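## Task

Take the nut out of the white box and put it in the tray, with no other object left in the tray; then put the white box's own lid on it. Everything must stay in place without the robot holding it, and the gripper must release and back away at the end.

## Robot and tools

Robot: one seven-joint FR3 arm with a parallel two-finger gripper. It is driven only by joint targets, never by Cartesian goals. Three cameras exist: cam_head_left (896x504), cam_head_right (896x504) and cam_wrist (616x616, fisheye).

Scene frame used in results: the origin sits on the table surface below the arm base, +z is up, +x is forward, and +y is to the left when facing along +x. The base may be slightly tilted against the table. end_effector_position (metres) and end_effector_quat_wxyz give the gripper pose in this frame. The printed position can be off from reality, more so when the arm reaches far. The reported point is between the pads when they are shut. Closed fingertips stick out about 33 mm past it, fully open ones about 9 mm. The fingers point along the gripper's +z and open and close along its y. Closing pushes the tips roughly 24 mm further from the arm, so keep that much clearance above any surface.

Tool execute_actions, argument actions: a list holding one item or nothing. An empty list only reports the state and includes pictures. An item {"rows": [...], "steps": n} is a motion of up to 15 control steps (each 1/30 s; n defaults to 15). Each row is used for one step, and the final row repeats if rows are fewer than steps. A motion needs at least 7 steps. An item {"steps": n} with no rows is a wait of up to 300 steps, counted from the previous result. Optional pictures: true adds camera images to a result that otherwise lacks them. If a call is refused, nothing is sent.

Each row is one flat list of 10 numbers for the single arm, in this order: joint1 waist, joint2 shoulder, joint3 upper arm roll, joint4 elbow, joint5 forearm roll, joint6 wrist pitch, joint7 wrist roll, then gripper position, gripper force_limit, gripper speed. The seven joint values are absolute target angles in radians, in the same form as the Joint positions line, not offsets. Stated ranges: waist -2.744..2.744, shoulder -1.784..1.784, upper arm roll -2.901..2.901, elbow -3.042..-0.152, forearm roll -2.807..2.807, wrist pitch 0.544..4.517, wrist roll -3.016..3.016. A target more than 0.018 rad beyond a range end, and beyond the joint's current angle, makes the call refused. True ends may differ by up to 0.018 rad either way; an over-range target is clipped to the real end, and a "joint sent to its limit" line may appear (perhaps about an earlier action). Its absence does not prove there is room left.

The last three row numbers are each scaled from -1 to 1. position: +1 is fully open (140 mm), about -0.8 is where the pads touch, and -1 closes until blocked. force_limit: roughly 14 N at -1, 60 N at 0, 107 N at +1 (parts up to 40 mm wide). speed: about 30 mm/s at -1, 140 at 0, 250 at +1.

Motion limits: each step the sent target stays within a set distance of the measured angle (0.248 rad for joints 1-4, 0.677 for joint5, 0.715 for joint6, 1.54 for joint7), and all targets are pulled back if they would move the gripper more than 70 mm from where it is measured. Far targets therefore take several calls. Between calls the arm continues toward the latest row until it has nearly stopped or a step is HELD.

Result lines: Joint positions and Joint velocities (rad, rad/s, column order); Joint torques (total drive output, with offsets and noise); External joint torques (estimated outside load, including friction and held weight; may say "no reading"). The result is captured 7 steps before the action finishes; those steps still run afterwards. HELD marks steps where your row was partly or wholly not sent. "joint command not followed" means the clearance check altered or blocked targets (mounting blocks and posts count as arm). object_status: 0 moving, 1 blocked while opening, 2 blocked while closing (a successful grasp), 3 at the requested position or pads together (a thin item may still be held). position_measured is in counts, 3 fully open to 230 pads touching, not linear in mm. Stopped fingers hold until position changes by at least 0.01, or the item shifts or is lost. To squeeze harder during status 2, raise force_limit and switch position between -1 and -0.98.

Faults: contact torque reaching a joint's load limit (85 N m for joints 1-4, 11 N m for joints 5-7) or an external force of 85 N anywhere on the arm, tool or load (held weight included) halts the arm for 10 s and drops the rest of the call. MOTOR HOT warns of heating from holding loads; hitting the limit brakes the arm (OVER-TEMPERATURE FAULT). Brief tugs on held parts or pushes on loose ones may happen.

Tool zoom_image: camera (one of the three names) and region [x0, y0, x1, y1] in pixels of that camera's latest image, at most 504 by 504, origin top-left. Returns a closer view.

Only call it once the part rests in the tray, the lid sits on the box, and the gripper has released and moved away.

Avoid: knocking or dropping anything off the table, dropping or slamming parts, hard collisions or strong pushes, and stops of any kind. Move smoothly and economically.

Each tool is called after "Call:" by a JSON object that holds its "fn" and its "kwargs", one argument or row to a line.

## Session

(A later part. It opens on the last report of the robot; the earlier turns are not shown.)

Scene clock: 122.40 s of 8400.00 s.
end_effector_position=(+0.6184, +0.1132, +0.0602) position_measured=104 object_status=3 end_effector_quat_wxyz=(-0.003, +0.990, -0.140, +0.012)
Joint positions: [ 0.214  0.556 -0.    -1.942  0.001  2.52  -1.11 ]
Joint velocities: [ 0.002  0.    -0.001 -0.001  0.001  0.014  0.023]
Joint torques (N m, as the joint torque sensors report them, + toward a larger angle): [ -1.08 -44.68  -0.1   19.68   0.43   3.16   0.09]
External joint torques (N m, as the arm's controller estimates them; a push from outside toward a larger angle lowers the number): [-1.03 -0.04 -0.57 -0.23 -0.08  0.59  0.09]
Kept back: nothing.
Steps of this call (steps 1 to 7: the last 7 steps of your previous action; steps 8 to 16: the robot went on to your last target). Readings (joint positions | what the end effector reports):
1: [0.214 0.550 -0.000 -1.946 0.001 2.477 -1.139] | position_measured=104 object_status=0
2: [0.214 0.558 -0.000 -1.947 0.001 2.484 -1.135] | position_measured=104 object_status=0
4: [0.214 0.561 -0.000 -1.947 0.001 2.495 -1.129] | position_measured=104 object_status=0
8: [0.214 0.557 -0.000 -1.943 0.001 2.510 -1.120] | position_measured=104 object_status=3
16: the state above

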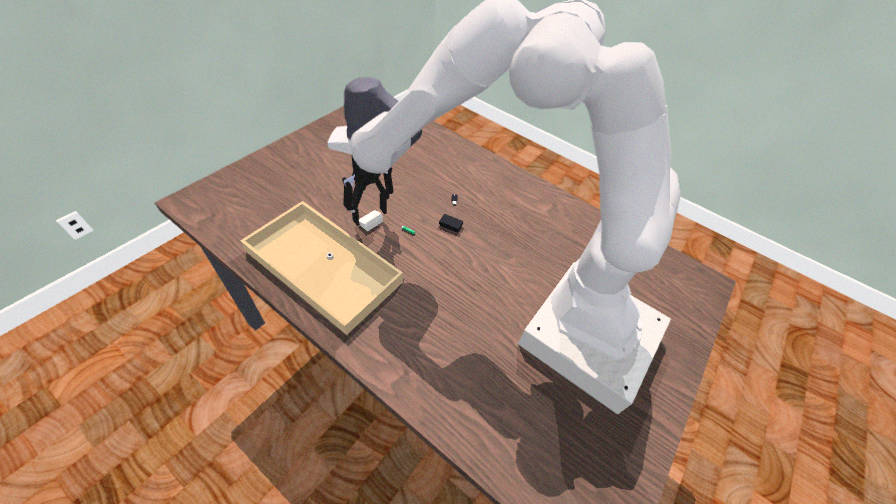

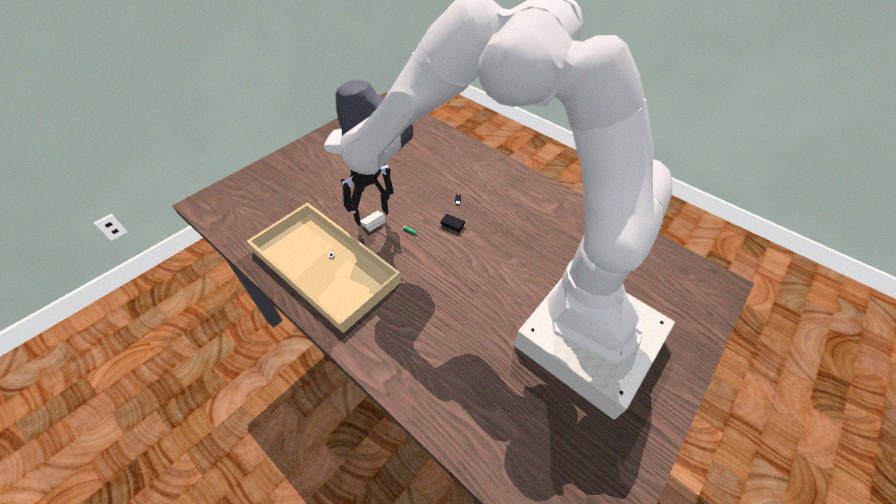

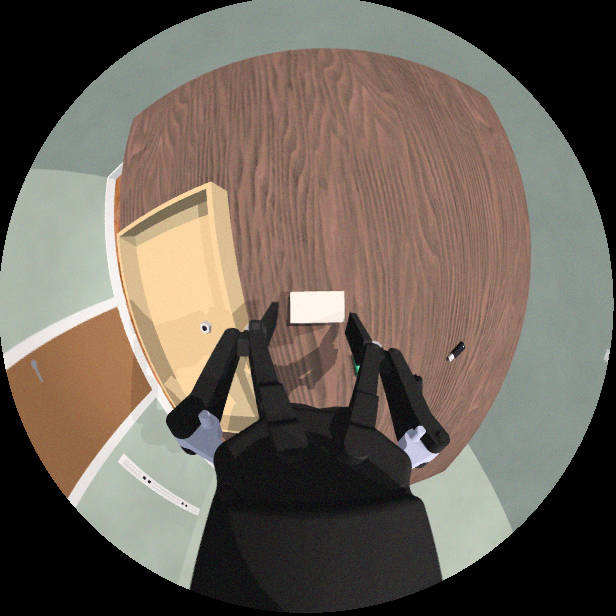

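Call:
{"fn": "execute_actions", "kwargs": {
  "actions": [
    {"rows":[[0.212,0.562,0,-1.94,0,2.523,-1.11,0.2,-0.4,-0.3],[0.212,0.568,0,-1.94,0,2.523,-1.11,0.2,-0.4,-0.3],[0.212,0.573,0,-1.94,0,2.523,-1.11,0.2,-0.4,-0.3],[0.212,0.573,0,-1.94,0,2.523,-1.11,0.2,-0.4,-0.3],[0.212,0.573,0,-1.94,0,2.523,-1.11,0.2,-0.4,-0.3],[0.212,0.573,0,-1.94,0,2.523,-1.11,-1,-0.4,-0.3]],"steps":15}
  ]
}}

Call:
{"fn": "execute_actions", "kwargs": {
  "actions": [
    {"steps":14}
  ]
}}

Call:
{"fn": "execute_actions", "kwargs": {
  "actions": [
    {"rows":[[0.212,0.56,0,-1.94,0,2.52,-1.11,-1,-0.4,-0.3],[0.212,0.54,0,-1.94,0,2.5,-1.11,-1,-0.4,-0.3],[0.212,0.51,0,-1.94,0,2.47,-1.11,-1,-0.4,-0.3],[0.212,0.5,0,-1.94,0,2.45,-1.11,-1,-0.4,-0.3],[0.16,0.5,0,-1.94,0,2.45,-1.11,-1,-0.4,-0.3],[0.1,0.5,0,-1.94,0,2.45,-1.11,-1,-0.4,-0.3],[0.02,0.5,0,-1.94,0,2.45,-1.11,-1,-0.4,-0.3]],"steps":15}
  ]
}}

Call:
{"fn": "execute_actions", "kwargs": {
  "actions": [
    {"steps":16}
  ],
  "pictures": true
}}

Scene clock: 123.43 s of 8400.00 s.
end_effector_position=(+0.6142, +0.1124, +0.0508) position_measured=114 object_status=0 end_effector_quat_wxyz=(-0.001, +0.990, -0.142, +0.006)
Joint positions: [ 0.214  0.572 -0.    -1.94   0.001  2.523 -1.105]
Joint velocities: [-0.001  0.017 -0.     0.001  0.001  0.001 -0.003]
Joint torques (N m, as the joint torque sensors report them, + toward a larger angle): [ -1.38 -45.45   0.14  18.55   0.39   2.67  -0.2 ]
External joint torques (N m, as the arm's controller estimates them; a push from outside toward a larger angle lowers the number): [-1.08  0.81 -0.15 -2.   -0.13 -0.02 -0.2 ]
Steps of this call (steps 1 to 15: the robot went on to your last target; steps 16 to 23: nothing new was sent; steps 24 to 31: the first 8 steps of this action). Readings (joint positions | what the end effector reports):
24: [0.214 0.556 -0.000 -1.941 0.001 2.522 -1.104] | position_measured=104 object_status=3
25: [0.214 0.558 -0.000 -1.941 0.001 2.523 -1.104] | position_measured=104 object_status=3
27: [0.214 0.564 -0.000 -1.940 0.001 2.523 -1.105] | position_measured=104 object_status=3
31: the state above

Scene clock: 123.90 s of 8400.00 s.
end_effector_position=(+0.6145, +0.1124, +0.0513) position_measured=138 object_status=2 end_effector_quat_wxyz=(-0.001, +0.990, -0.142, +0.006)
Joint positions: [ 0.214  0.571 -0.    -1.94   0.001  2.523 -1.106]
Joint velocities: [-0.     0.    -0.001 -0.001  0.    -0.    -0.001]
Joint torques (N m, as the joint torque sensors report them, + toward a larger angle): [ -0.2  -42.88  -0.09  18.47   0.51   2.72  -0.17]
External joint torques (N m, as the arm's controller estimates them; a push from outside toward a larger angle lowers the number): [-0.01  1.99 -0.46 -1.27  0.01  0.18 -0.17]
Kept back: nothing.
Steps of this call (steps 1 to 7: the last 7 steps of your previous action; steps 8 to 14: the robot went on to your last target). Readings (joint positions | what the end effector reports):
1: [0.214 0.572 -0.000 -1.940 0.001 2.523 -1.106] | position_measured=120 object_status=0
2: [0.214 0.572 -0.000 -1.940 0.001 2.523 -1.106] | position_measured=125 object_status=0
4: [0.214 0.571 -0.000 -1.940 0.001 2.523 -1.106] | position_measured=137 object_status=0
8: [0.214 0.571 -0.000 -1.940 0.001 2.523 -1.106] | position_measured=138 object_status=0
14: the state above

Scene clock: 124.17 s of 8400.00 s.
end_effector_position=(+0.6300, +0.0794, +0.0903) position_measured=138 object_status=2 end_effector_quat_wxyz=(-0.008, +0.985, -0.171, +0.018)
Joint positions: [ 0.141  0.504  0.015 -1.938  0.001  2.48  -1.107]
Joint velocities: [-0.787 -0.11  -0.046  0.028 -0.    -0.073  0.   ]
Joint torques (N m, as the joint torque sensors report them, + toward a larger angle): [ -4.85 -39.09  -4.42  16.37   0.67   1.62  -0.2 ]
External joint torques (N m, as the arm's controller estimates them; a push from outside toward a larger angle lowers the number): [-1.22 -1.07 -0.59 -0.31  0.03 -0.31 -0.22]
Steps of this call (steps 1 to 8: the first 8 steps of this action). Readings (joint positions | what the end effector reports):
1: [0.214 0.570 -0.000 -1.940 0.001 2.522 -1.106] | position_measured=138 object_status=2
2: [0.214 0.566 -0.000 -1.941 0.001 2.519 -1.106] | position_measured=138 object_status=2
4: [0.214 0.543 -0.000 -1.944 0.001 2.500 -1.107] | position_measured=138 object_status=2
8: the state above

Scene clock: 124.70 s of 8400.00 s.
end_effector_position=(+0.6282, -0.0092, +0.0909) position_measured=138 object_status=2 end_effector_quat_wxyz=(-0.001, +0.971, -0.237, +0.009)
Joint positions: [ 0.019  0.5   -0.001 -1.938  0.001  2.454 -1.107]
Joint velocities: [ 0.003 -0.001  0.005  0.001 -0.001 -0.007 -0.   ]
Joint torques (N m, as the joint torque sensors report them, + toward a larger angle): [  1.06 -42.96  -0.91  19.02   0.58   2.29  -0.14]
External joint torques (N m, as the arm's controller estimates them; a push from outside toward a larger angle lowers the number): [ 1.89  1.24 -0.67 -1.84  0.01 -0.3  -0.14]
Kept back: nothing.
Steps of this call (steps 1 to 7: the last 7 steps of your previous action; steps 8 to 16: the robot went on to your last target). Readings (joint positions | what the end effector reports):
1: [0.114 0.502 0.013 -1.938 0.001 2.477 -1.107] | position_measured=138 object_status=2
2: [0.086 0.500 0.010 -1.938 0.001 2.473 -1.107] | position_measured=138 object_status=2
4: [0.042 0.500 -0.001 -1.938 0.001 2.467 -1.107] | position_measured=138 object_status=2
8: [0.012 0.500 -0.010 -1.938 0.001 2.459 -1.107] | position_measured=138 object_status=2
16: the state above

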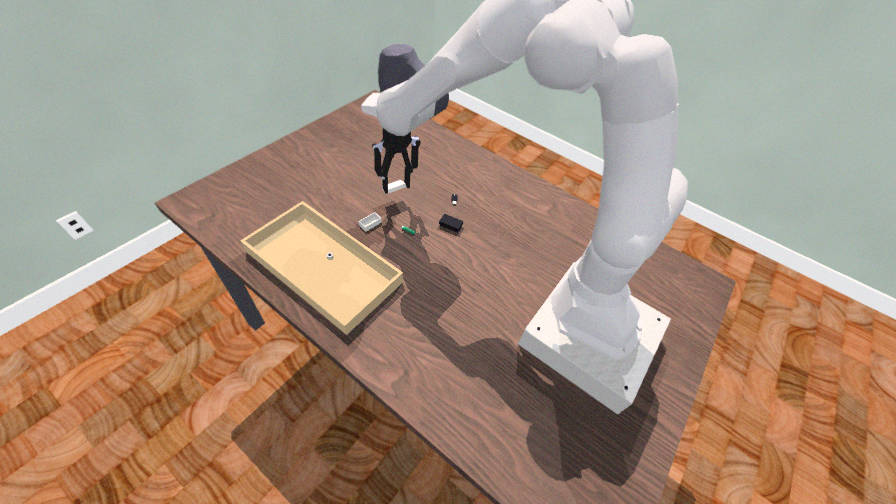

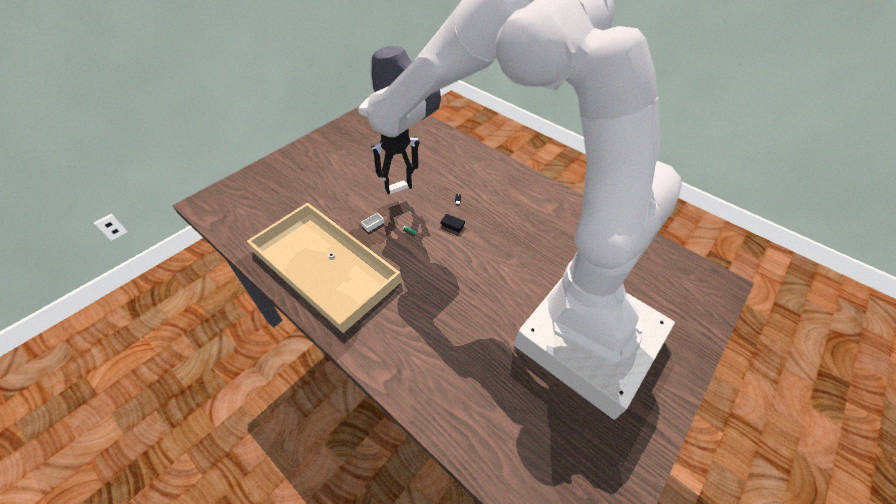

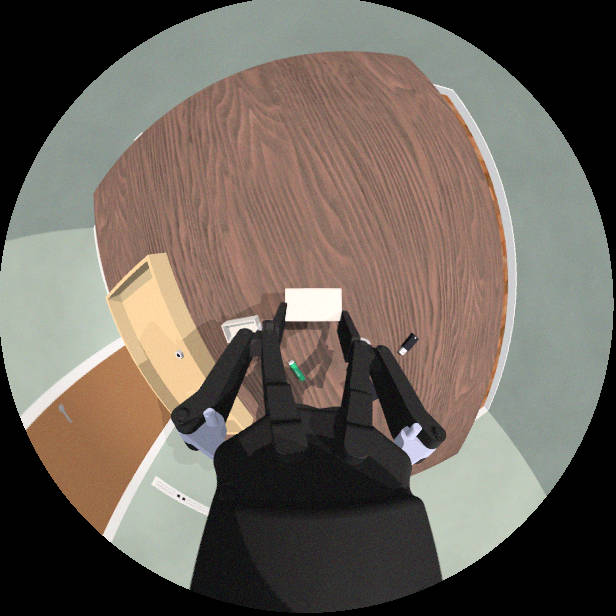

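Call:
{"fn": "execute_actions", "kwargs": {
  "actions": [
    {"rows":[[0.02,0.53,0,-1.94,0,2.49,-1.11,-1,-0.4,-0.3],[0.02,0.55,0,-1.94,0,2.52,-1.11,-1,-0.4,-0.3],[0.02,0.57,0,-1.94,0,2.54,-1.11,-1,-0.4,-0.3],[0.02,0.58,0,-1.94,0,2.545,-1.11,-1,-0.4,-0.3],[0.02,0.588,0,-1.94,0,2.545,-1.11,-1,-0.4,-0.3],[0.02,0.594,0,-1.94,0,2.545,-1.11,-1,-0.4,-0.3],[0.02,0.598,0,-1.94,0,2.545,-1.11,-1,-0.4,-0.3]],"steps":15}
  ]
}}

Call:
{"fn": "execute_actions", "kwargs": {
  "actions": [
    {"steps":16}
  ]
}}

Call:
{"fn": "execute_actions", "kwargs": {
  "actions": [
    {"rows":[[0.02,0.598,0,-1.94,0,2.545,-1.11,0.2,-0.4,-0.3],[0.02,0.598,0,-1.94,0,2.545,-1.11,0.2,-0.4,-0.3],[0.02,0.598,0,-1.94,0,2.545,-1.11,0.2,-0.4,-0.3],[0.02,0.598,0,-1.94,0,2.545,-1.11,0.2,-0.4,-0.3],[0.02,0.598,0,-1.94,0,2.545,-1.11,0.2,-0.4,-0.3],[0.02,0.598,0,-1.94,0,2.545,-1.11,0.2,-0.4,-0.3],[0.02,0.598,0,-1.94,0,2.545,-1.11,0.2,-0.4,-0.3],[0.02,0.52,0,-1.94,0,2.5,-1.11,0.2,-0.4,-0.3],[0.02,0.5,0,-1.94,0,2.47,-1.11,0.2,-0.4,-0.3],[0.1,0.5,0,-1.96,0,2.47,-1.11,0.2,-0.4,-0.3],[0.2,0.5,0,-1.97,0,2.48,-1.11,0.2,-0.4,-0.3]],"steps":15}
  ]
}}

Call:
{"fn": "execute_actions", "kwargs": {
  "actions": [
    {"steps":22}
  ],
  "pictures": true
}}

Call:
{"fn": "zoom_image", "kwargs": {
  "camera": "cam_wrist",
  "region": [240,240,420,360]
}}

Scene clock: 125.90 s of 8400.00 s.
end_effector_position=(+0.6172, -0.0091, +0.0404) position_measured=138 object_status=2 end_effector_quat_wxyz=(+0.002, +0.971, -0.237, -0.004)
Joint positions: [ 0.019  0.589 -0.    -1.94   0.001  2.519 -1.107]
Joint velocities: [-0.001  0.191  0.012 -0.029 -0.     0.131 -0.009]
Joint torques (N m, as the joint torque sensors report them, + toward a larger angle): [  1.05 -48.01   0.37  20.49   0.4    3.38   0.06]
External joint torques (N m, as the arm's controller estimates them; a push from outside toward a larger angle lowers the number): [ 0.56  7.17 -0.25 -4.63 -0.15  0.01 -0.01]
Steps of this call (steps 1 to 15: the robot went on to your last target; steps 16 to 28: nothing new was sent; steps 29 to 36: the first 8 steps of this action). Readings (joint positions | what the end effector reports):
29: [0.019 0.503 -0.000 -1.937 0.001 2.458 -1.107] | position_measured=138 object_status=2
30: [0.019 0.511 -0.000 -1.936 0.001 2.469 -1.107] | position_measured=138 object_status=2
32: [0.019 0.539 -0.000 -1.935 0.001 2.493 -1.107] | position_measured=138 object_status=2
36: the state above

Scene clock: 126.43 s of 8400.00 s.
end_effector_position=(+0.6236, -0.0089, +0.0400) position_measured=138 object_status=2 end_effector_quat_wxyz=(-0.000, +0.972, -0.237, +0.006)
Joint positions: [ 0.019  0.593 -0.    -1.939  0.001  2.543 -1.107]
Joint velocities: [-0.001 -0.    -0.001 -0.001 -0.001  0.003 -0.   ]
Joint torques (N m, as the joint torque sensors report them, + toward a larger angle): [  0.98 -41.52  -0.06  18.19   0.54   2.83  -0.23]
External joint torques (N m, as the arm's controller estimates them; a push from outside toward a larger angle lowers the number): [ 1.2   3.64 -0.43 -1.28  0.05  0.28 -0.23]
Kept back: nothing.
Steps of this call (steps 1 to 7: the last 7 steps of your previous action; steps 8 to 16: the robot went on to your last target). Readings (joint positions | what the end effector reports):
1: [0.019 0.593 -0.000 -1.940 0.001 2.523 -1.107] | position_measured=138 object_status=2
2: [0.019 0.594 -0.000 -1.940 0.001 2.526 -1.107] | position_measured=138 object_status=2
4: [0.019 0.593 -0.000 -1.940 0.001 2.532 -1.107] | position_measured=138 object_status=2
8: [0.019 0.593 -0.000 -1.939 0.001 2.539 -1.107] | position_measured=138 object_status=2
16: the state above

Scene clock: 126.70 s of 8400.00 s.
end_effector_position=(+0.6206, -0.0089, +0.0406) position_measured=104 object_status=0 end_effector_quat_wxyz=(+0.001, +0.972, -0.237, +0.003)
Joint positions: [ 0.019  0.589 -0.    -1.944  0.001  2.536 -1.107]
Joint velocities: [ 0.    -0.412  0.001 -0.186  0.001 -0.306  0.   ]
Joint torques (N m, as the joint torque sensors report them, + toward a larger angle): [  1.46 -67.15   0.47  30.     0.38   4.73  -0.18]
External joint torques (N m, as the arm's controller estimates them; a push from outside toward a larger angle lowers the number): [ 1.35  0.35 -0.34 -2.93 -0.18 -0.22 -0.18]
Steps of this call (steps 1 to 8: the first 8 steps of this action). Readings (joint positions | what the end effector reports):
1: [0.019 0.593 -0.000 -1.939 0.001 2.543 -1.107] | position_measured=138 object_status=0
2: [0.019 0.594 -0.000 -1.939 0.001 2.543 -1.107] | position_measured=138 object_status=0
4: [0.019 0.595 -0.000 -1.939 0.001 2.543 -1.107] | position_measured=122 object_status=0
8: the state above

Scene clock: 127.43 s of 8400.00 s.
end_effector_position=(+0.6119, +0.1046, +0.0812) position_measured=104 object_status=3 end_effector_quat_wxyz=(-0.001, +0.989, -0.147, +0.008)
Joint positions: [ 0.201  0.5    0.001 -1.968  0.001  2.483 -1.107]
Joint velocities: [ 0.     0.    -0.001  0.001 -0.    -0.006  0.   ]
Joint torques (N m, as the joint torque sensors report them, + toward a larger angle): [  0.08 -44.     0.16  18.17   0.46   2.28  -0.18]
External joint torques (N m, as the arm's controller estimates them; a push from outside toward a larger angle lowers the number): [ 0.3  -0.25 -0.14 -2.25 -0.08 -0.29 -0.18]
Kept back: nothing.
Steps of this call (steps 1 to 7: the last 7 steps of your previous action; steps 8 to 22: the robot went on to your last target). Readings (joint positions | what the end effector reports):
1: [0.019 0.571 -0.000 -1.947 0.001 2.523 -1.107] | position_measured=104 object_status=0
2: [0.029 0.549 -0.007 -1.950 0.001 2.514 -1.107] | position_measured=104 object_status=0
4: [0.072 0.520 -0.016 -1.951 0.001 2.509 -1.107] | position_measured=104 object_status=0
8: [0.172 0.501 -0.001 -1.960 0.001 2.498 -1.107] | position_measured=104 object_status=3
22: the state above

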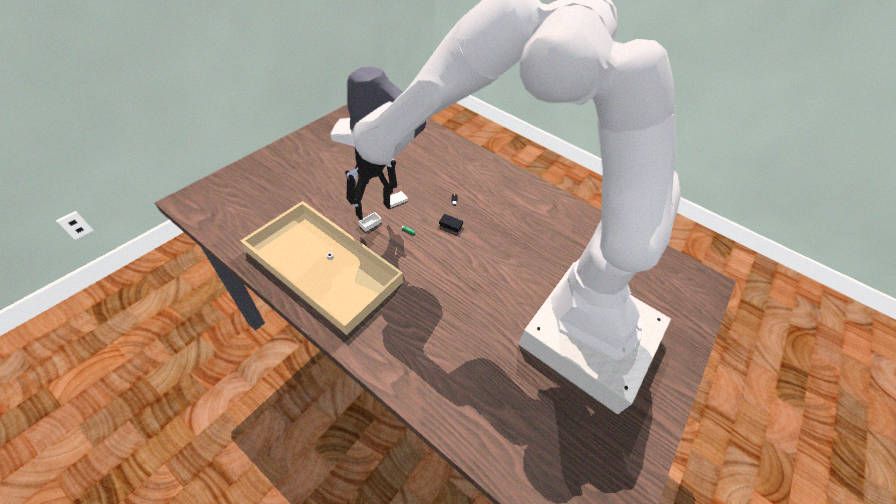

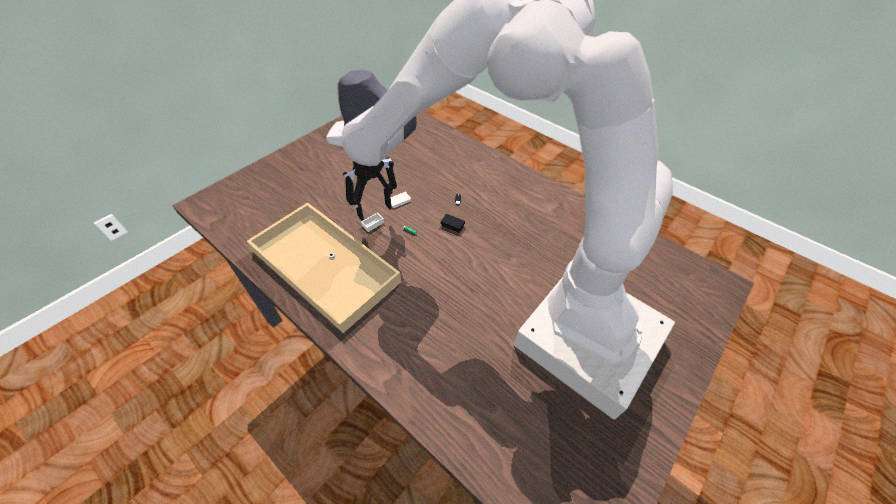

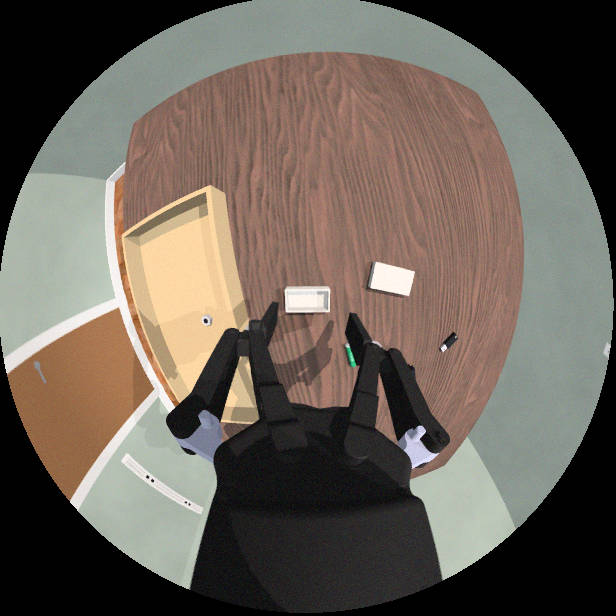

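Region (240, 240, 420, 360) of cam_wrist's 616x616 image, scaled by 2.800, with more detail than that image has.

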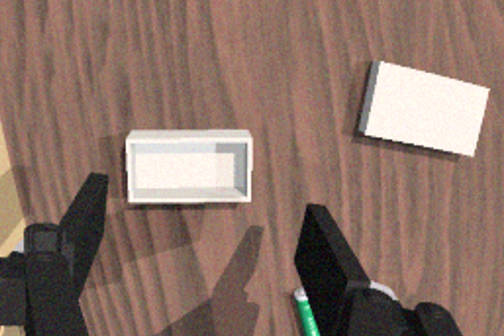

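Call:
{"fn": "execute_actions", "kwargs": {
  "actions": [
    {"rows":[[0.213,0.52,0,-1.975,0,2.52,-1.107,0.2,-0.4,-0.3],[0.213,0.54,0,-1.975,0,2.55,-1.107,0.2,-0.4,-0.3],[0.213,0.55,0,-1.975,0,2.56,-1.107,0.2,-0.4,-0.3],[0.213,0.56,0,-1.975,0,2.565,-1.107,0.2,-0.4,-0.3],[0.213,0.568,0,-1.975,0,2.565,-1.107,0.2,-0.4,-0.3],[0.213,0.575,0,-1.975,0,2.565,-1.107,0.2,-0.4,-0.3],[0.213,0.58,0,-1.975,0,2.565,-1.107,0.2,-0.4,-0.3]],"steps":15}
  ]
}}

Call:
{"fn": "execute_actions", "kwargs": {
  "actions": [
    {"steps":18}
  ],
  "pictures": true
}}

Call:
{"fn": "zoom_image", "kwargs": {
  "camera": "cam_wrist",
  "region": [250,260,380,350]
}}

Scene clock: 128.50 s of 8400.00 s.
end_effector_position=(+0.6024, +0.1081, +0.0413) position_measured=104 object_status=3 end_effector_quat_wxyz=(+0.001, +0.990, -0.143, +0.000)
Joint positions: [ 0.211  0.57  -0.    -1.974  0.001  2.542 -1.107]
Joint velocities: [ 0.004  0.212 -0.    -0.043  0.     0.102  0.002]
Joint torques (N m, as the joint torque sensors report them, + toward a larger angle): [  2.23 -49.67  -0.18  19.28   0.48   3.42  -0.09]
External joint torques (N m, as the arm's controller estimates them; a push from outside toward a larger angle lowers the number): [ 2.58  0.38 -0.36 -2.84 -0.04  0.43 -0.09]
Steps of this call (steps 1 to 15: the robot went on to your last target; steps 16 to 24: nothing new was sent; steps 25 to 32: the first 8 steps of this action). Readings (joint positions | what the end effector reports):
25: [0.202 0.502 -0.000 -1.968 0.001 2.488 -1.107] | position_measured=104 object_status=3
26: [0.204 0.508 -0.000 -1.968 0.001 2.498 -1.107] | position_measured=104 object_status=3
28: [0.208 0.529 -0.000 -1.969 0.001 2.519 -1.107] | position_measured=104 object_status=3
32: the state above

Scene clock: 129.10 s of 8400.00 s.
end_effector_position=(+0.6030, +0.1082, +0.0352) position_measured=104 object_status=3 end_effector_quat_wxyz=(+0.000, +0.990, -0.143, +0.003)
Joint positions: [ 0.211  0.581 -0.    -1.976  0.001  2.562 -1.107]
Joint velocities: [-0.001 -0.001  0.001 -0.001  0.001  0.004 -0.001]
Joint torques (N m, as the joint torque sensors report them, + toward a larger angle): [  1.57 -45.13  -0.07  18.15   0.53   2.98  -0.06]
External joint torques (N m, as the arm's controller estimates them; a push from outside toward a larger angle lowers the number): [ 1.59 -0.57 -0.6  -0.98  0.06  0.44 -0.06]
Kept back: nothing.
Steps of this call (steps 1 to 7: the last 7 steps of your previous action; steps 8 to 18: the robot went on to your last target). Readings (joint positions | what the end effector reports):
1: [0.211 0.576 -0.000 -1.975 0.001 2.545 -1.107] | position_measured=104 object_status=3
2: [0.211 0.579 -0.000 -1.976 0.001 2.548 -1.107] | position_measured=104 object_status=3
4: [0.211 0.581 -0.000 -1.976 0.001 2.552 -1.107] | position_measured=104 object_status=3
8: [0.211 0.581 -0.000 -1.976 0.001 2.558 -1.107] | position_measured=104 object_status=3
18: the state above

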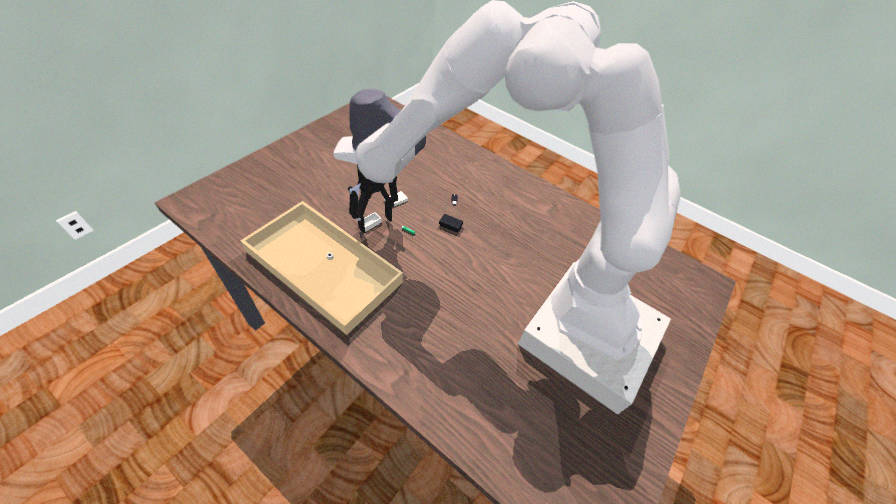

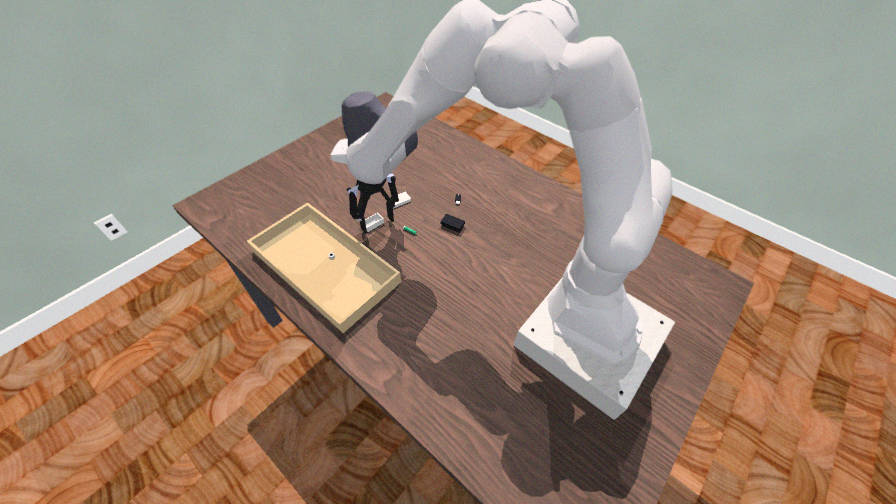

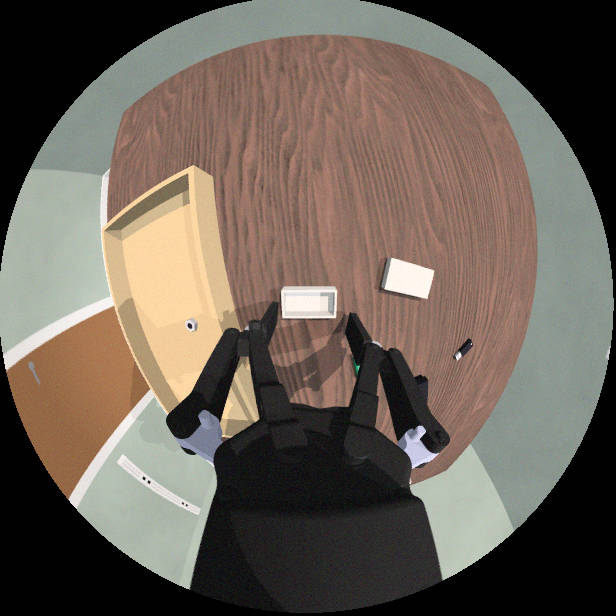

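Region (250, 260, 380, 350) of cam_wrist's 616x616 image, scaled by 3.877, with more detail than that image has; it fills the top 349 rows of this view, and the rest is white.

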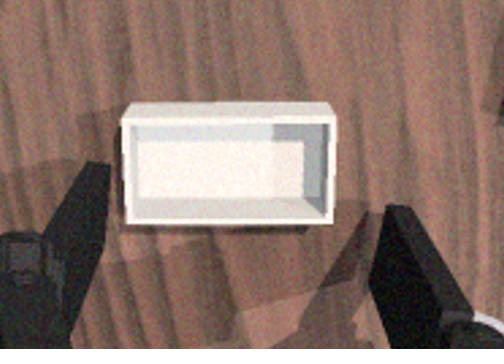

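Call:
{"fn": "execute_actions", "kwargs": {
  "actions": [
    {"rows":[[0.213,0.58,0,-1.975,0,2.565,-1.107,-1,-0.4,-0.2]],"steps":15}
  ]
}}

Call:
{"fn": "execute_actions", "kwargs": {
  "actions": [
    {"steps":14}
  ],
  "pictures": true
}}

Call:
{"fn": "zoom_image", "kwargs": {
  "camera": "cam_wrist",
  "region": [250,260,380,350]
}}

Call:
{"fn": "execute_actions", "kwargs": {
  "actions": [
    {"rows":[[0.213,0.58,0,-1.975,0,2.565,-1.107,0.2,-0.4,-0.3],[0.213,0.58,0,-1.975,0,2.565,-1.107,0.2,-0.4,-0.3],[0.213,0.58,0,-1.975,0,2.565,-1.107,0.2,-0.4,-0.3],[0.213,0.58,0,-1.975,0,2.565,-1.107,0.2,-0.4,-0.3],[0.213,0.58,0,-1.975,0,2.565,-1.107,0.2,-0.4,-0.3],[0.213,0.58,0,-1.975,0,2.565,-1.107,0.2,-0.4,-0.3],[0.213,0.58,0,-1.975,0,2.565,-1.107,0.2,-0.4,-0.3],[0.213,0.58,0,-1.975,0,2.565,-1.107,0.2,-0.4,-0.3],[0.213,0.52,0,-1.96,0,2.5,-1.107,0.2,-0.4,-0.3],[0.213,0.5,0,-1.95,0,2.47,-1.107,0.2,-0.4,-0.3],[0.12,0.5,0,-1.94,0,2.47,-1.107,0.2,-0.4,-0.3],[0.02,0.5,0,-1.94,0,2.47,-1.107,0.2,-0.4,-0.3]],"steps":15}
  ]
}}

Call:
{"fn": "execute_actions", "kwargs": {
  "actions": [
    {"steps":20}
  ]
}}

Scene clock: 130.17 s of 8400.00 s.
end_effector_position=(+0.6040, +0.1084, +0.0362) position_measured=144 object_status=0 end_effector_quat_wxyz=(-0.000, +0.990, -0.143, +0.005)
Joint positions: [ 0.211  0.58  -0.    -1.976  0.001  2.563 -1.107]
Joint velocities: [-0.    -0.001 -0.001 -0.     0.001  0.001  0.001]
Joint torques (N m, as the joint torque sensors report them, + toward a larger angle): [  1.87 -43.78  -0.39  18.82   0.44   2.97  -0.01]
External joint torques (N m, as the arm's controller estimates them; a push from outside toward a larger angle lowers the number): [ 1.96 -0.57 -0.86  0.51 -0.02  0.55 -0.01]
Steps of this call (steps 1 to 15: the robot went on to your last target; steps 16 to 24: nothing new was sent; steps 25 to 32: the first 8 steps of this action). Readings (joint positions | what the end effector reports):
25: [0.211 0.581 -0.000 -1.976 0.001 2.563 -1.107] | position_measured=104 object_status=0
26: [0.211 0.581 -0.000 -1.976 0.001 2.563 -1.107] | position_measured=108 object_status=0
28: [0.211 0.581 -0.000 -1.976 0.001 2.563 -1.107] | position_measured=121 object_status=0
32: the state above

Scene clock: 130.63 s of 8400.00 s.
end_effector_position=(+0.6040, +0.1084, +0.0362) position_measured=144 object_status=2 end_effector_quat_wxyz=(-0.000, +0.990, -0.143, +0.005)
Joint positions: [ 0.211  0.58  -0.    -1.976  0.001  2.563 -1.107]
Joint velocities: [-0.     0.001  0.     0.001  0.001  0.001 -0.001]
Joint torques (N m, as the joint torque sensors report them, + toward a larger angle): [  2.52 -43.46   0.25  18.37   0.44   2.87  -0.01]
External joint torques (N m, as the arm's controller estimates them; a push from outside toward a larger angle lowers the number): [ 2.71  1.07 -0.12 -0.8  -0.03  0.32 -0.01]
Kept back: nothing.
Steps of this call (steps 1 to 7: the last 7 steps of your previous action; steps 8 to 14: the robot went on to your last target). Readings (joint positions | what the end effector reports):
1: [0.211 0.580 -0.000 -1.976 0.001 2.563 -1.107] | position_measured=144 object_status=0
2: [0.211 0.580 -0.000 -1.976 0.001 2.563 -1.107] | position_measured=144 object_status=0
4: [0.211 0.580 -0.000 -1.976 0.001 2.563 -1.107] | position_measured=144 object_status=0
8: [0.211 0.580 -0.000 -1.976 0.001 2.563 -1.107] | position_measured=144 object_status=2
14: the state above

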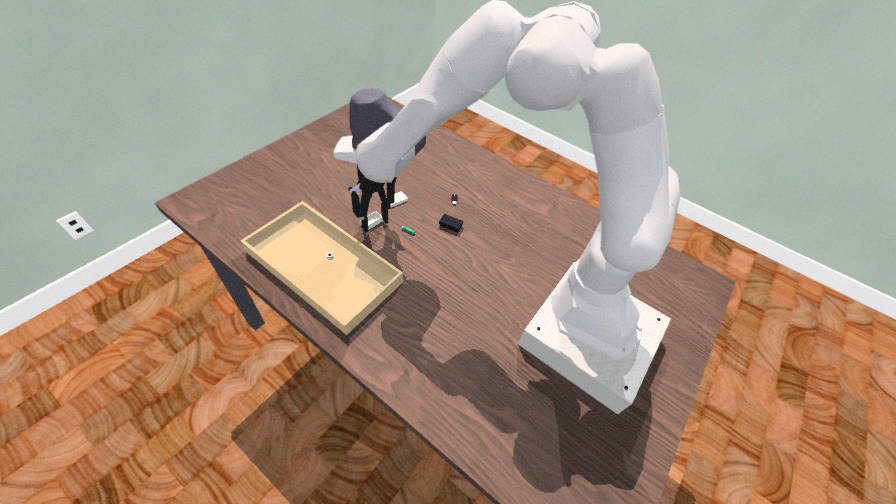

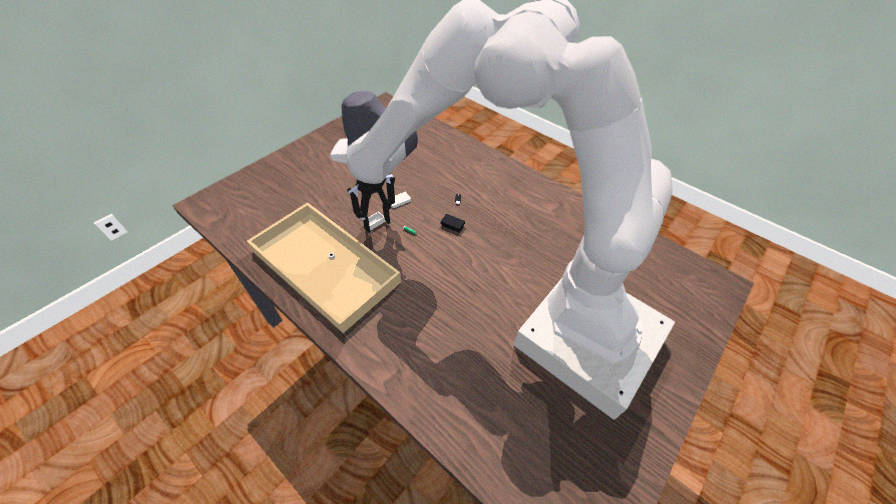

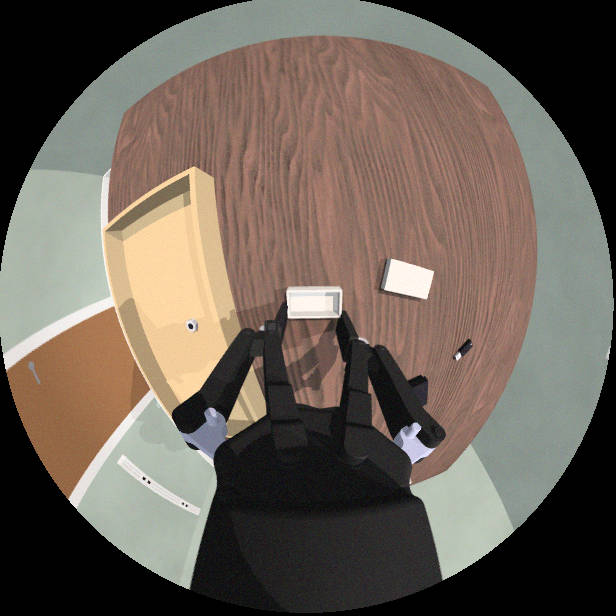

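Region (250, 260, 380, 350) of cam_wrist's 616x616 image, scaled by 3.877, with more detail than that image has; it fills the top 349 rows of this view, and the rest is white.

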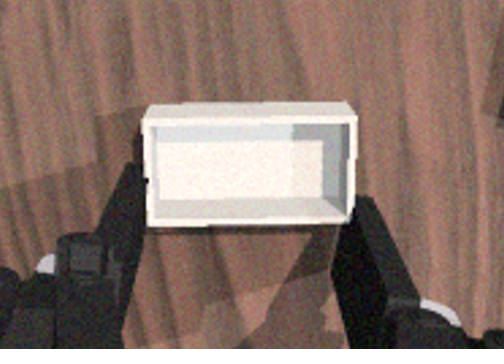

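Scene clock: 130.90 s of 8400.00 s.
end_effector_position=(+0.6040, +0.1084, +0.0362) position_measured=105 object_status=0 end_effector_quat_wxyz=(-0.000, +0.990, -0.143, +0.005)
Joint positions: [ 0.211  0.58  -0.    -1.976  0.001  2.563 -1.107]
Joint velocities: [ 0.     0.     0.    -0.     0.     0.    -0.002]
Joint torques (N m, as the joint torque sensors report them, + toward a larger angle): [  1.73 -43.68  -0.03  17.77   0.37   2.99  -0.03]
External joint torques (N m, as the arm's controller estimates them; a push from outside toward a larger angle lowers the number): [ 1.78  0.75 -0.53 -1.35 -0.1   0.45 -0.03]
Steps of this call (steps 1 to 8: the first 8 steps of this action). Readings (joint positions | what the end effector reports):
1: [0.211 0.580 -0.000 -1.976 0.001 2.563 -1.107] | position_measured=144 object_status=0
2: [0.211 0.580 -0.000 -1.976 0.001 2.563 -1.107] | position_measured=144 object_status=0
4: [0.211 0.580 -0.000 -1.976 0.001 2.563 -1.107] | position_measured=128 object_status=0
8: the state above

Scene clock: 131.57 s of 8400.00 s.
end_effector_position=(+0.6341, -0.0102, +0.0926) position_measured=104 object_status=3 end_effector_quat_wxyz=(-0.003, +0.971, -0.238, +0.019)
Joint positions: [ 0.018  0.499 -0.001 -1.94   0.     2.475 -1.107]
Joint velocities: [ 0.019 -0.001  0.018 -0.     0.001 -0.018 -0.001]
Joint torques (N m, as the joint torque sensors report them, + toward a larger angle): [  0.24 -42.4   -1.44  19.6    0.68   2.57  -0.05]
External joint torques (N m, as the arm's controller estimates them; a push from outside toward a larger angle lowers the number): [ 1.64  1.67 -0.69 -1.19  0.1  -0.05 -0.06]
Kept back: nothing.
Steps of this call (steps 1 to 7: the last 7 steps of your previous action; steps 8 to 20: the robot went on to your last target). Readings (joint positions | what the end effector reports):
1: [0.211 0.575 -0.000 -1.976 0.001 2.553 -1.107] | position_measured=104 object_status=0
2: [0.211 0.561 -0.000 -1.974 0.001 2.537 -1.107] | position_measured=104 object_status=0
4: [0.181 0.531 0.014 -1.960 0.000 2.520 -1.107] | position_measured=104 object_status=0
8: [0.078 0.504 0.009 -1.943 0.000 2.502 -1.107] | position_measured=104 object_status=3
20: the state above

Call:
{"fn": "execute_actions", "kwargs": {
  "actions": [
    {"rows":[[0.02,0.53,0,-1.94,0,2.51,-1.107,0.2,-0.4,-0.3],[0.02,0.55,0,-1.94,0,2.535,-1.107,0.2,-0.4,-0.3],[0.02,0.57,0,-1.94,0,2.548,-1.107,0.2,-0.4,-0.3],[0.02,0.58,0,-1.94,0,2.548,-1.107,0.2,-0.4,-0.3],[0.02,0.588,0,-1.94,0,2.548,-1.107,0.2,-0.4,-0.3],[0.02,0.594,0,-1.94,0,2.548,-1.107,0.2,-0.4,-0.3],[0.02,0.597,0,-1.94,0,2.548,-1.107,0.2,-0.4,-0.3]],"steps":15}
  ]
}}

Call:
{"fn": "execute_actions", "kwargs": {
  "actions": [
    {"steps":18}
  ]
}}

Call:
{"fn": "execute_actions", "kwargs": {
  "actions": [
    {"rows":[[0.02,0.597,0,-1.94,0,2.548,-1.107,-1,-0.4,-0.3]],"steps":15}
  ]
}}

Call:
{"fn": "execute_actions", "kwargs": {
  "actions": [
    {"steps":14}
  ],
  "pictures": true
}}

Call:
{"fn": "zoom_image", "kwargs": {
  "camera": "cam_wrist",
  "region": [250,260,380,350]
}}

Scene clock: 133.37 s of 8400.00 s.
end_effector_position=(+0.6196, -0.0093, +0.0410) position_measured=104 object_status=3 end_effector_quat_wxyz=(+0.001, +0.971, -0.237, +0.000)
Joint positions: [ 0.019  0.589 -0.    -1.941  0.     2.527 -1.107]
Joint velocities: [ 0.     0.222  0.001 -0.042 -0.001  0.081 -0.001]
Joint torques (N m, as the joint torque sensors report them, + toward a larger angle): [  1.17 -51.42   0.56  21.12   0.43   3.7   -0.08]
External joint torques (N m, as the arm's controller estimates them; a push from outside toward a larger angle lowers the number): [ 1.32  1.4   0.1  -2.4  -0.11  0.51 -0.08]
Steps of this call (steps 1 to 15: the robot went on to your last target; steps 16 to 46: nothing new was sent; steps 47 to 54: the first 8 steps of this action). Readings (joint positions | what the end effector reports):
47: [0.019 0.502 -0.000 -1.939 0.000 2.478 -1.107] | position_measured=104 object_status=3
48: [0.019 0.511 -0.000 -1.937 0.000 2.488 -1.107] | position_measured=104 object_status=3
50: [0.019 0.539 -0.000 -1.936 0.000 2.508 -1.107] | position_measured=104 object_status=3
54: the state above

Scene clock: 133.97 s of 8400.00 s.
end_effector_position=(+0.6209, -0.0093, +0.0360) position_measured=104 object_status=3 end_effector_quat_wxyz=(+0.001, +0.971, -0.237, +0.003)
Joint positions: [ 0.019  0.599 -0.    -1.942  0.     2.545 -1.107]
Joint velocities: [ 0.001  0.001  0.001 -0.002  0.     0.003 -0.   ]
Joint torques (N m, as the joint torque sensors report them, + toward a larger angle): [  1.21 -45.5    0.57  18.97   0.52   2.95  -0.09]
External joint torques (N m, as the arm's controller estimates them; a push from outside toward a larger angle lowers the number): [ 1.27 -0.48  0.07 -0.26  0.04  0.44 -0.09]
Kept back: nothing.
Steps of this call (steps 1 to 7: the last 7 steps of your previous action; steps 8 to 18: the robot went on to your last target). Readings (joint positions | what the end effector reports):
1: [0.019 0.595 -0.000 -1.942 0.000 2.530 -1.107] | position_measured=104 object_status=3
2: [0.019 0.598 -0.000 -1.942 0.000 2.532 -1.107] | position_measured=104 object_status=3
4: [0.019 0.599 -0.000 -1.942 0.000 2.536 -1.107] | position_measured=104 object_status=3
8: [0.019 0.599 -0.000 -1.942 0.000 2.541 -1.107] | position_measured=104 object_status=3
18: the state above

Scene clock: 134.23 s of 8400.00 s.
end_effector_position=(+0.6252, -0.0092, +0.0408) position_measured=143 object_status=0 end_effector_quat_wxyz=(-0.001, +0.971, -0.237, +0.008)
Joint positions: [ 0.019  0.593 -0.    -1.939  0.     2.547 -1.107]
Joint velocities: [-0.    -0.034  0.     0.027 -0.001  0.018  0.001]
Joint torques (N m, as the joint torque sensors report them, + toward a larger angle): [  2.04 -40.07   0.25  16.47   0.46   2.33  -0.01]
External joint torques (N m, as the arm's controller estimates them; a push from outside toward a larger angle lowers the number): [ 2.6  -0.49  0.16  0.34  0.02  0.36 -0.01]
Steps of this call (steps 1 to 8: the first 8 steps of this action). Readings (joint positions | what the end effector reports):
1: [0.019 0.598 -0.000 -1.942 0.000 2.545 -1.107] | position_measured=104 object_status=0
2: [0.019 0.598 -0.000 -1.942 0.000 2.545 -1.107] | position_measured=108 object_status=0
4: [0.019 0.598 -0.000 -1.942 0.000 2.545 -1.107] | position_measured=120 object_status=0
8: the state above

Scene clock: 134.70 s of 8400.00 s.
end_effector_position=(+0.6260, -0.0094, +0.0412) position_measured=223 object_status=0 end_effector_quat_wxyz=(-0.001, +0.971, -0.237, +0.009)
Joint positions: [ 0.019  0.593 -0.001 -1.939  0.     2.548 -1.107]
Joint velocities: [ 0.001  0.004 -0.001 -0.     0.001  0.     0.002]
Joint torques (N m, as the joint torque sensors report them, + toward a larger angle): [  1.12 -42.12   1.01  17.     0.44   2.64  -0.01]
External joint torques (N m, as the arm's controller estimates them; a push from outside toward a larger angle lowers the number): [ 1.18  3.01  0.53 -2.41 -0.05  0.08 -0.01]
Kept back: nothing.
Steps of this call (steps 1 to 7: the last 7 steps of your previous action; steps 8 to 14: the robot went on to your last target). Readings (joint positions | what the end effector reports):
1: [0.019 0.593 -0.000 -1.939 0.000 2.547 -1.107] | position_measured=148 object_status=0
2: [0.019 0.593 -0.000 -1.939 0.000 2.547 -1.107] | position_measured=154 object_status=0
4: [0.019 0.594 -0.000 -1.939 0.000 2.547 -1.107] | position_measured=166 object_status=0
8: [0.019 0.593 -0.001 -1.939 0.000 2.548 -1.107] | position_measured=189 object_status=0
14: the state above

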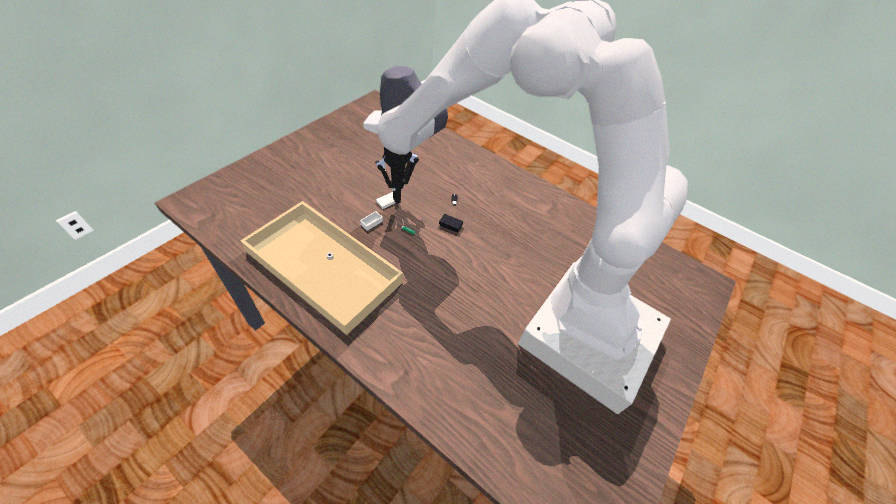

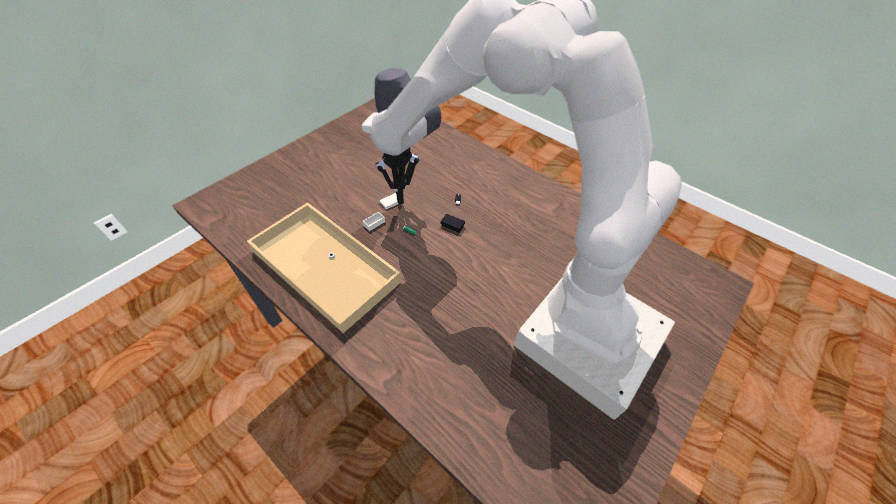

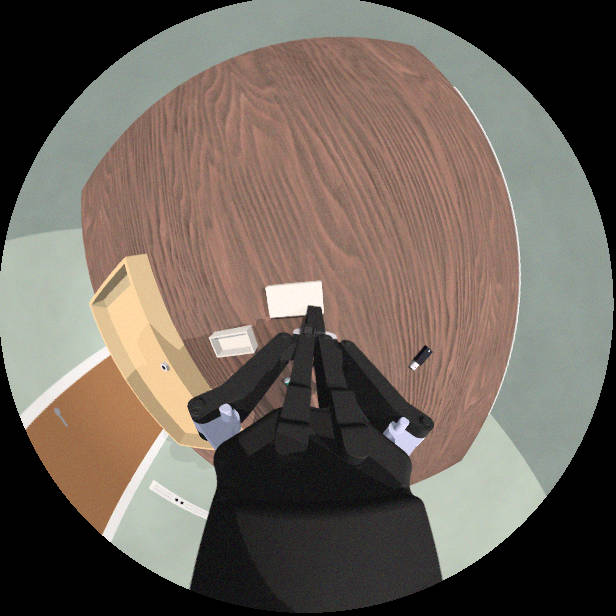

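Region (250, 260, 380, 350) of cam_wrist's 616x616 image, scaled by 3.877, with more detail than that image has; it fills the top 349 rows of this view, and the rest is white.

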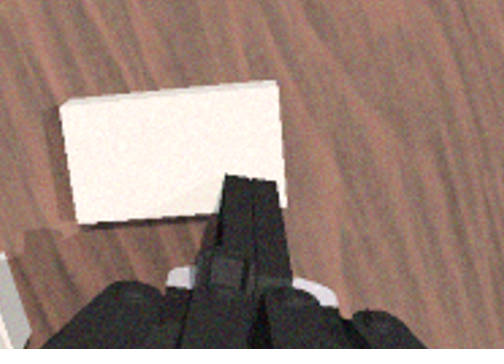

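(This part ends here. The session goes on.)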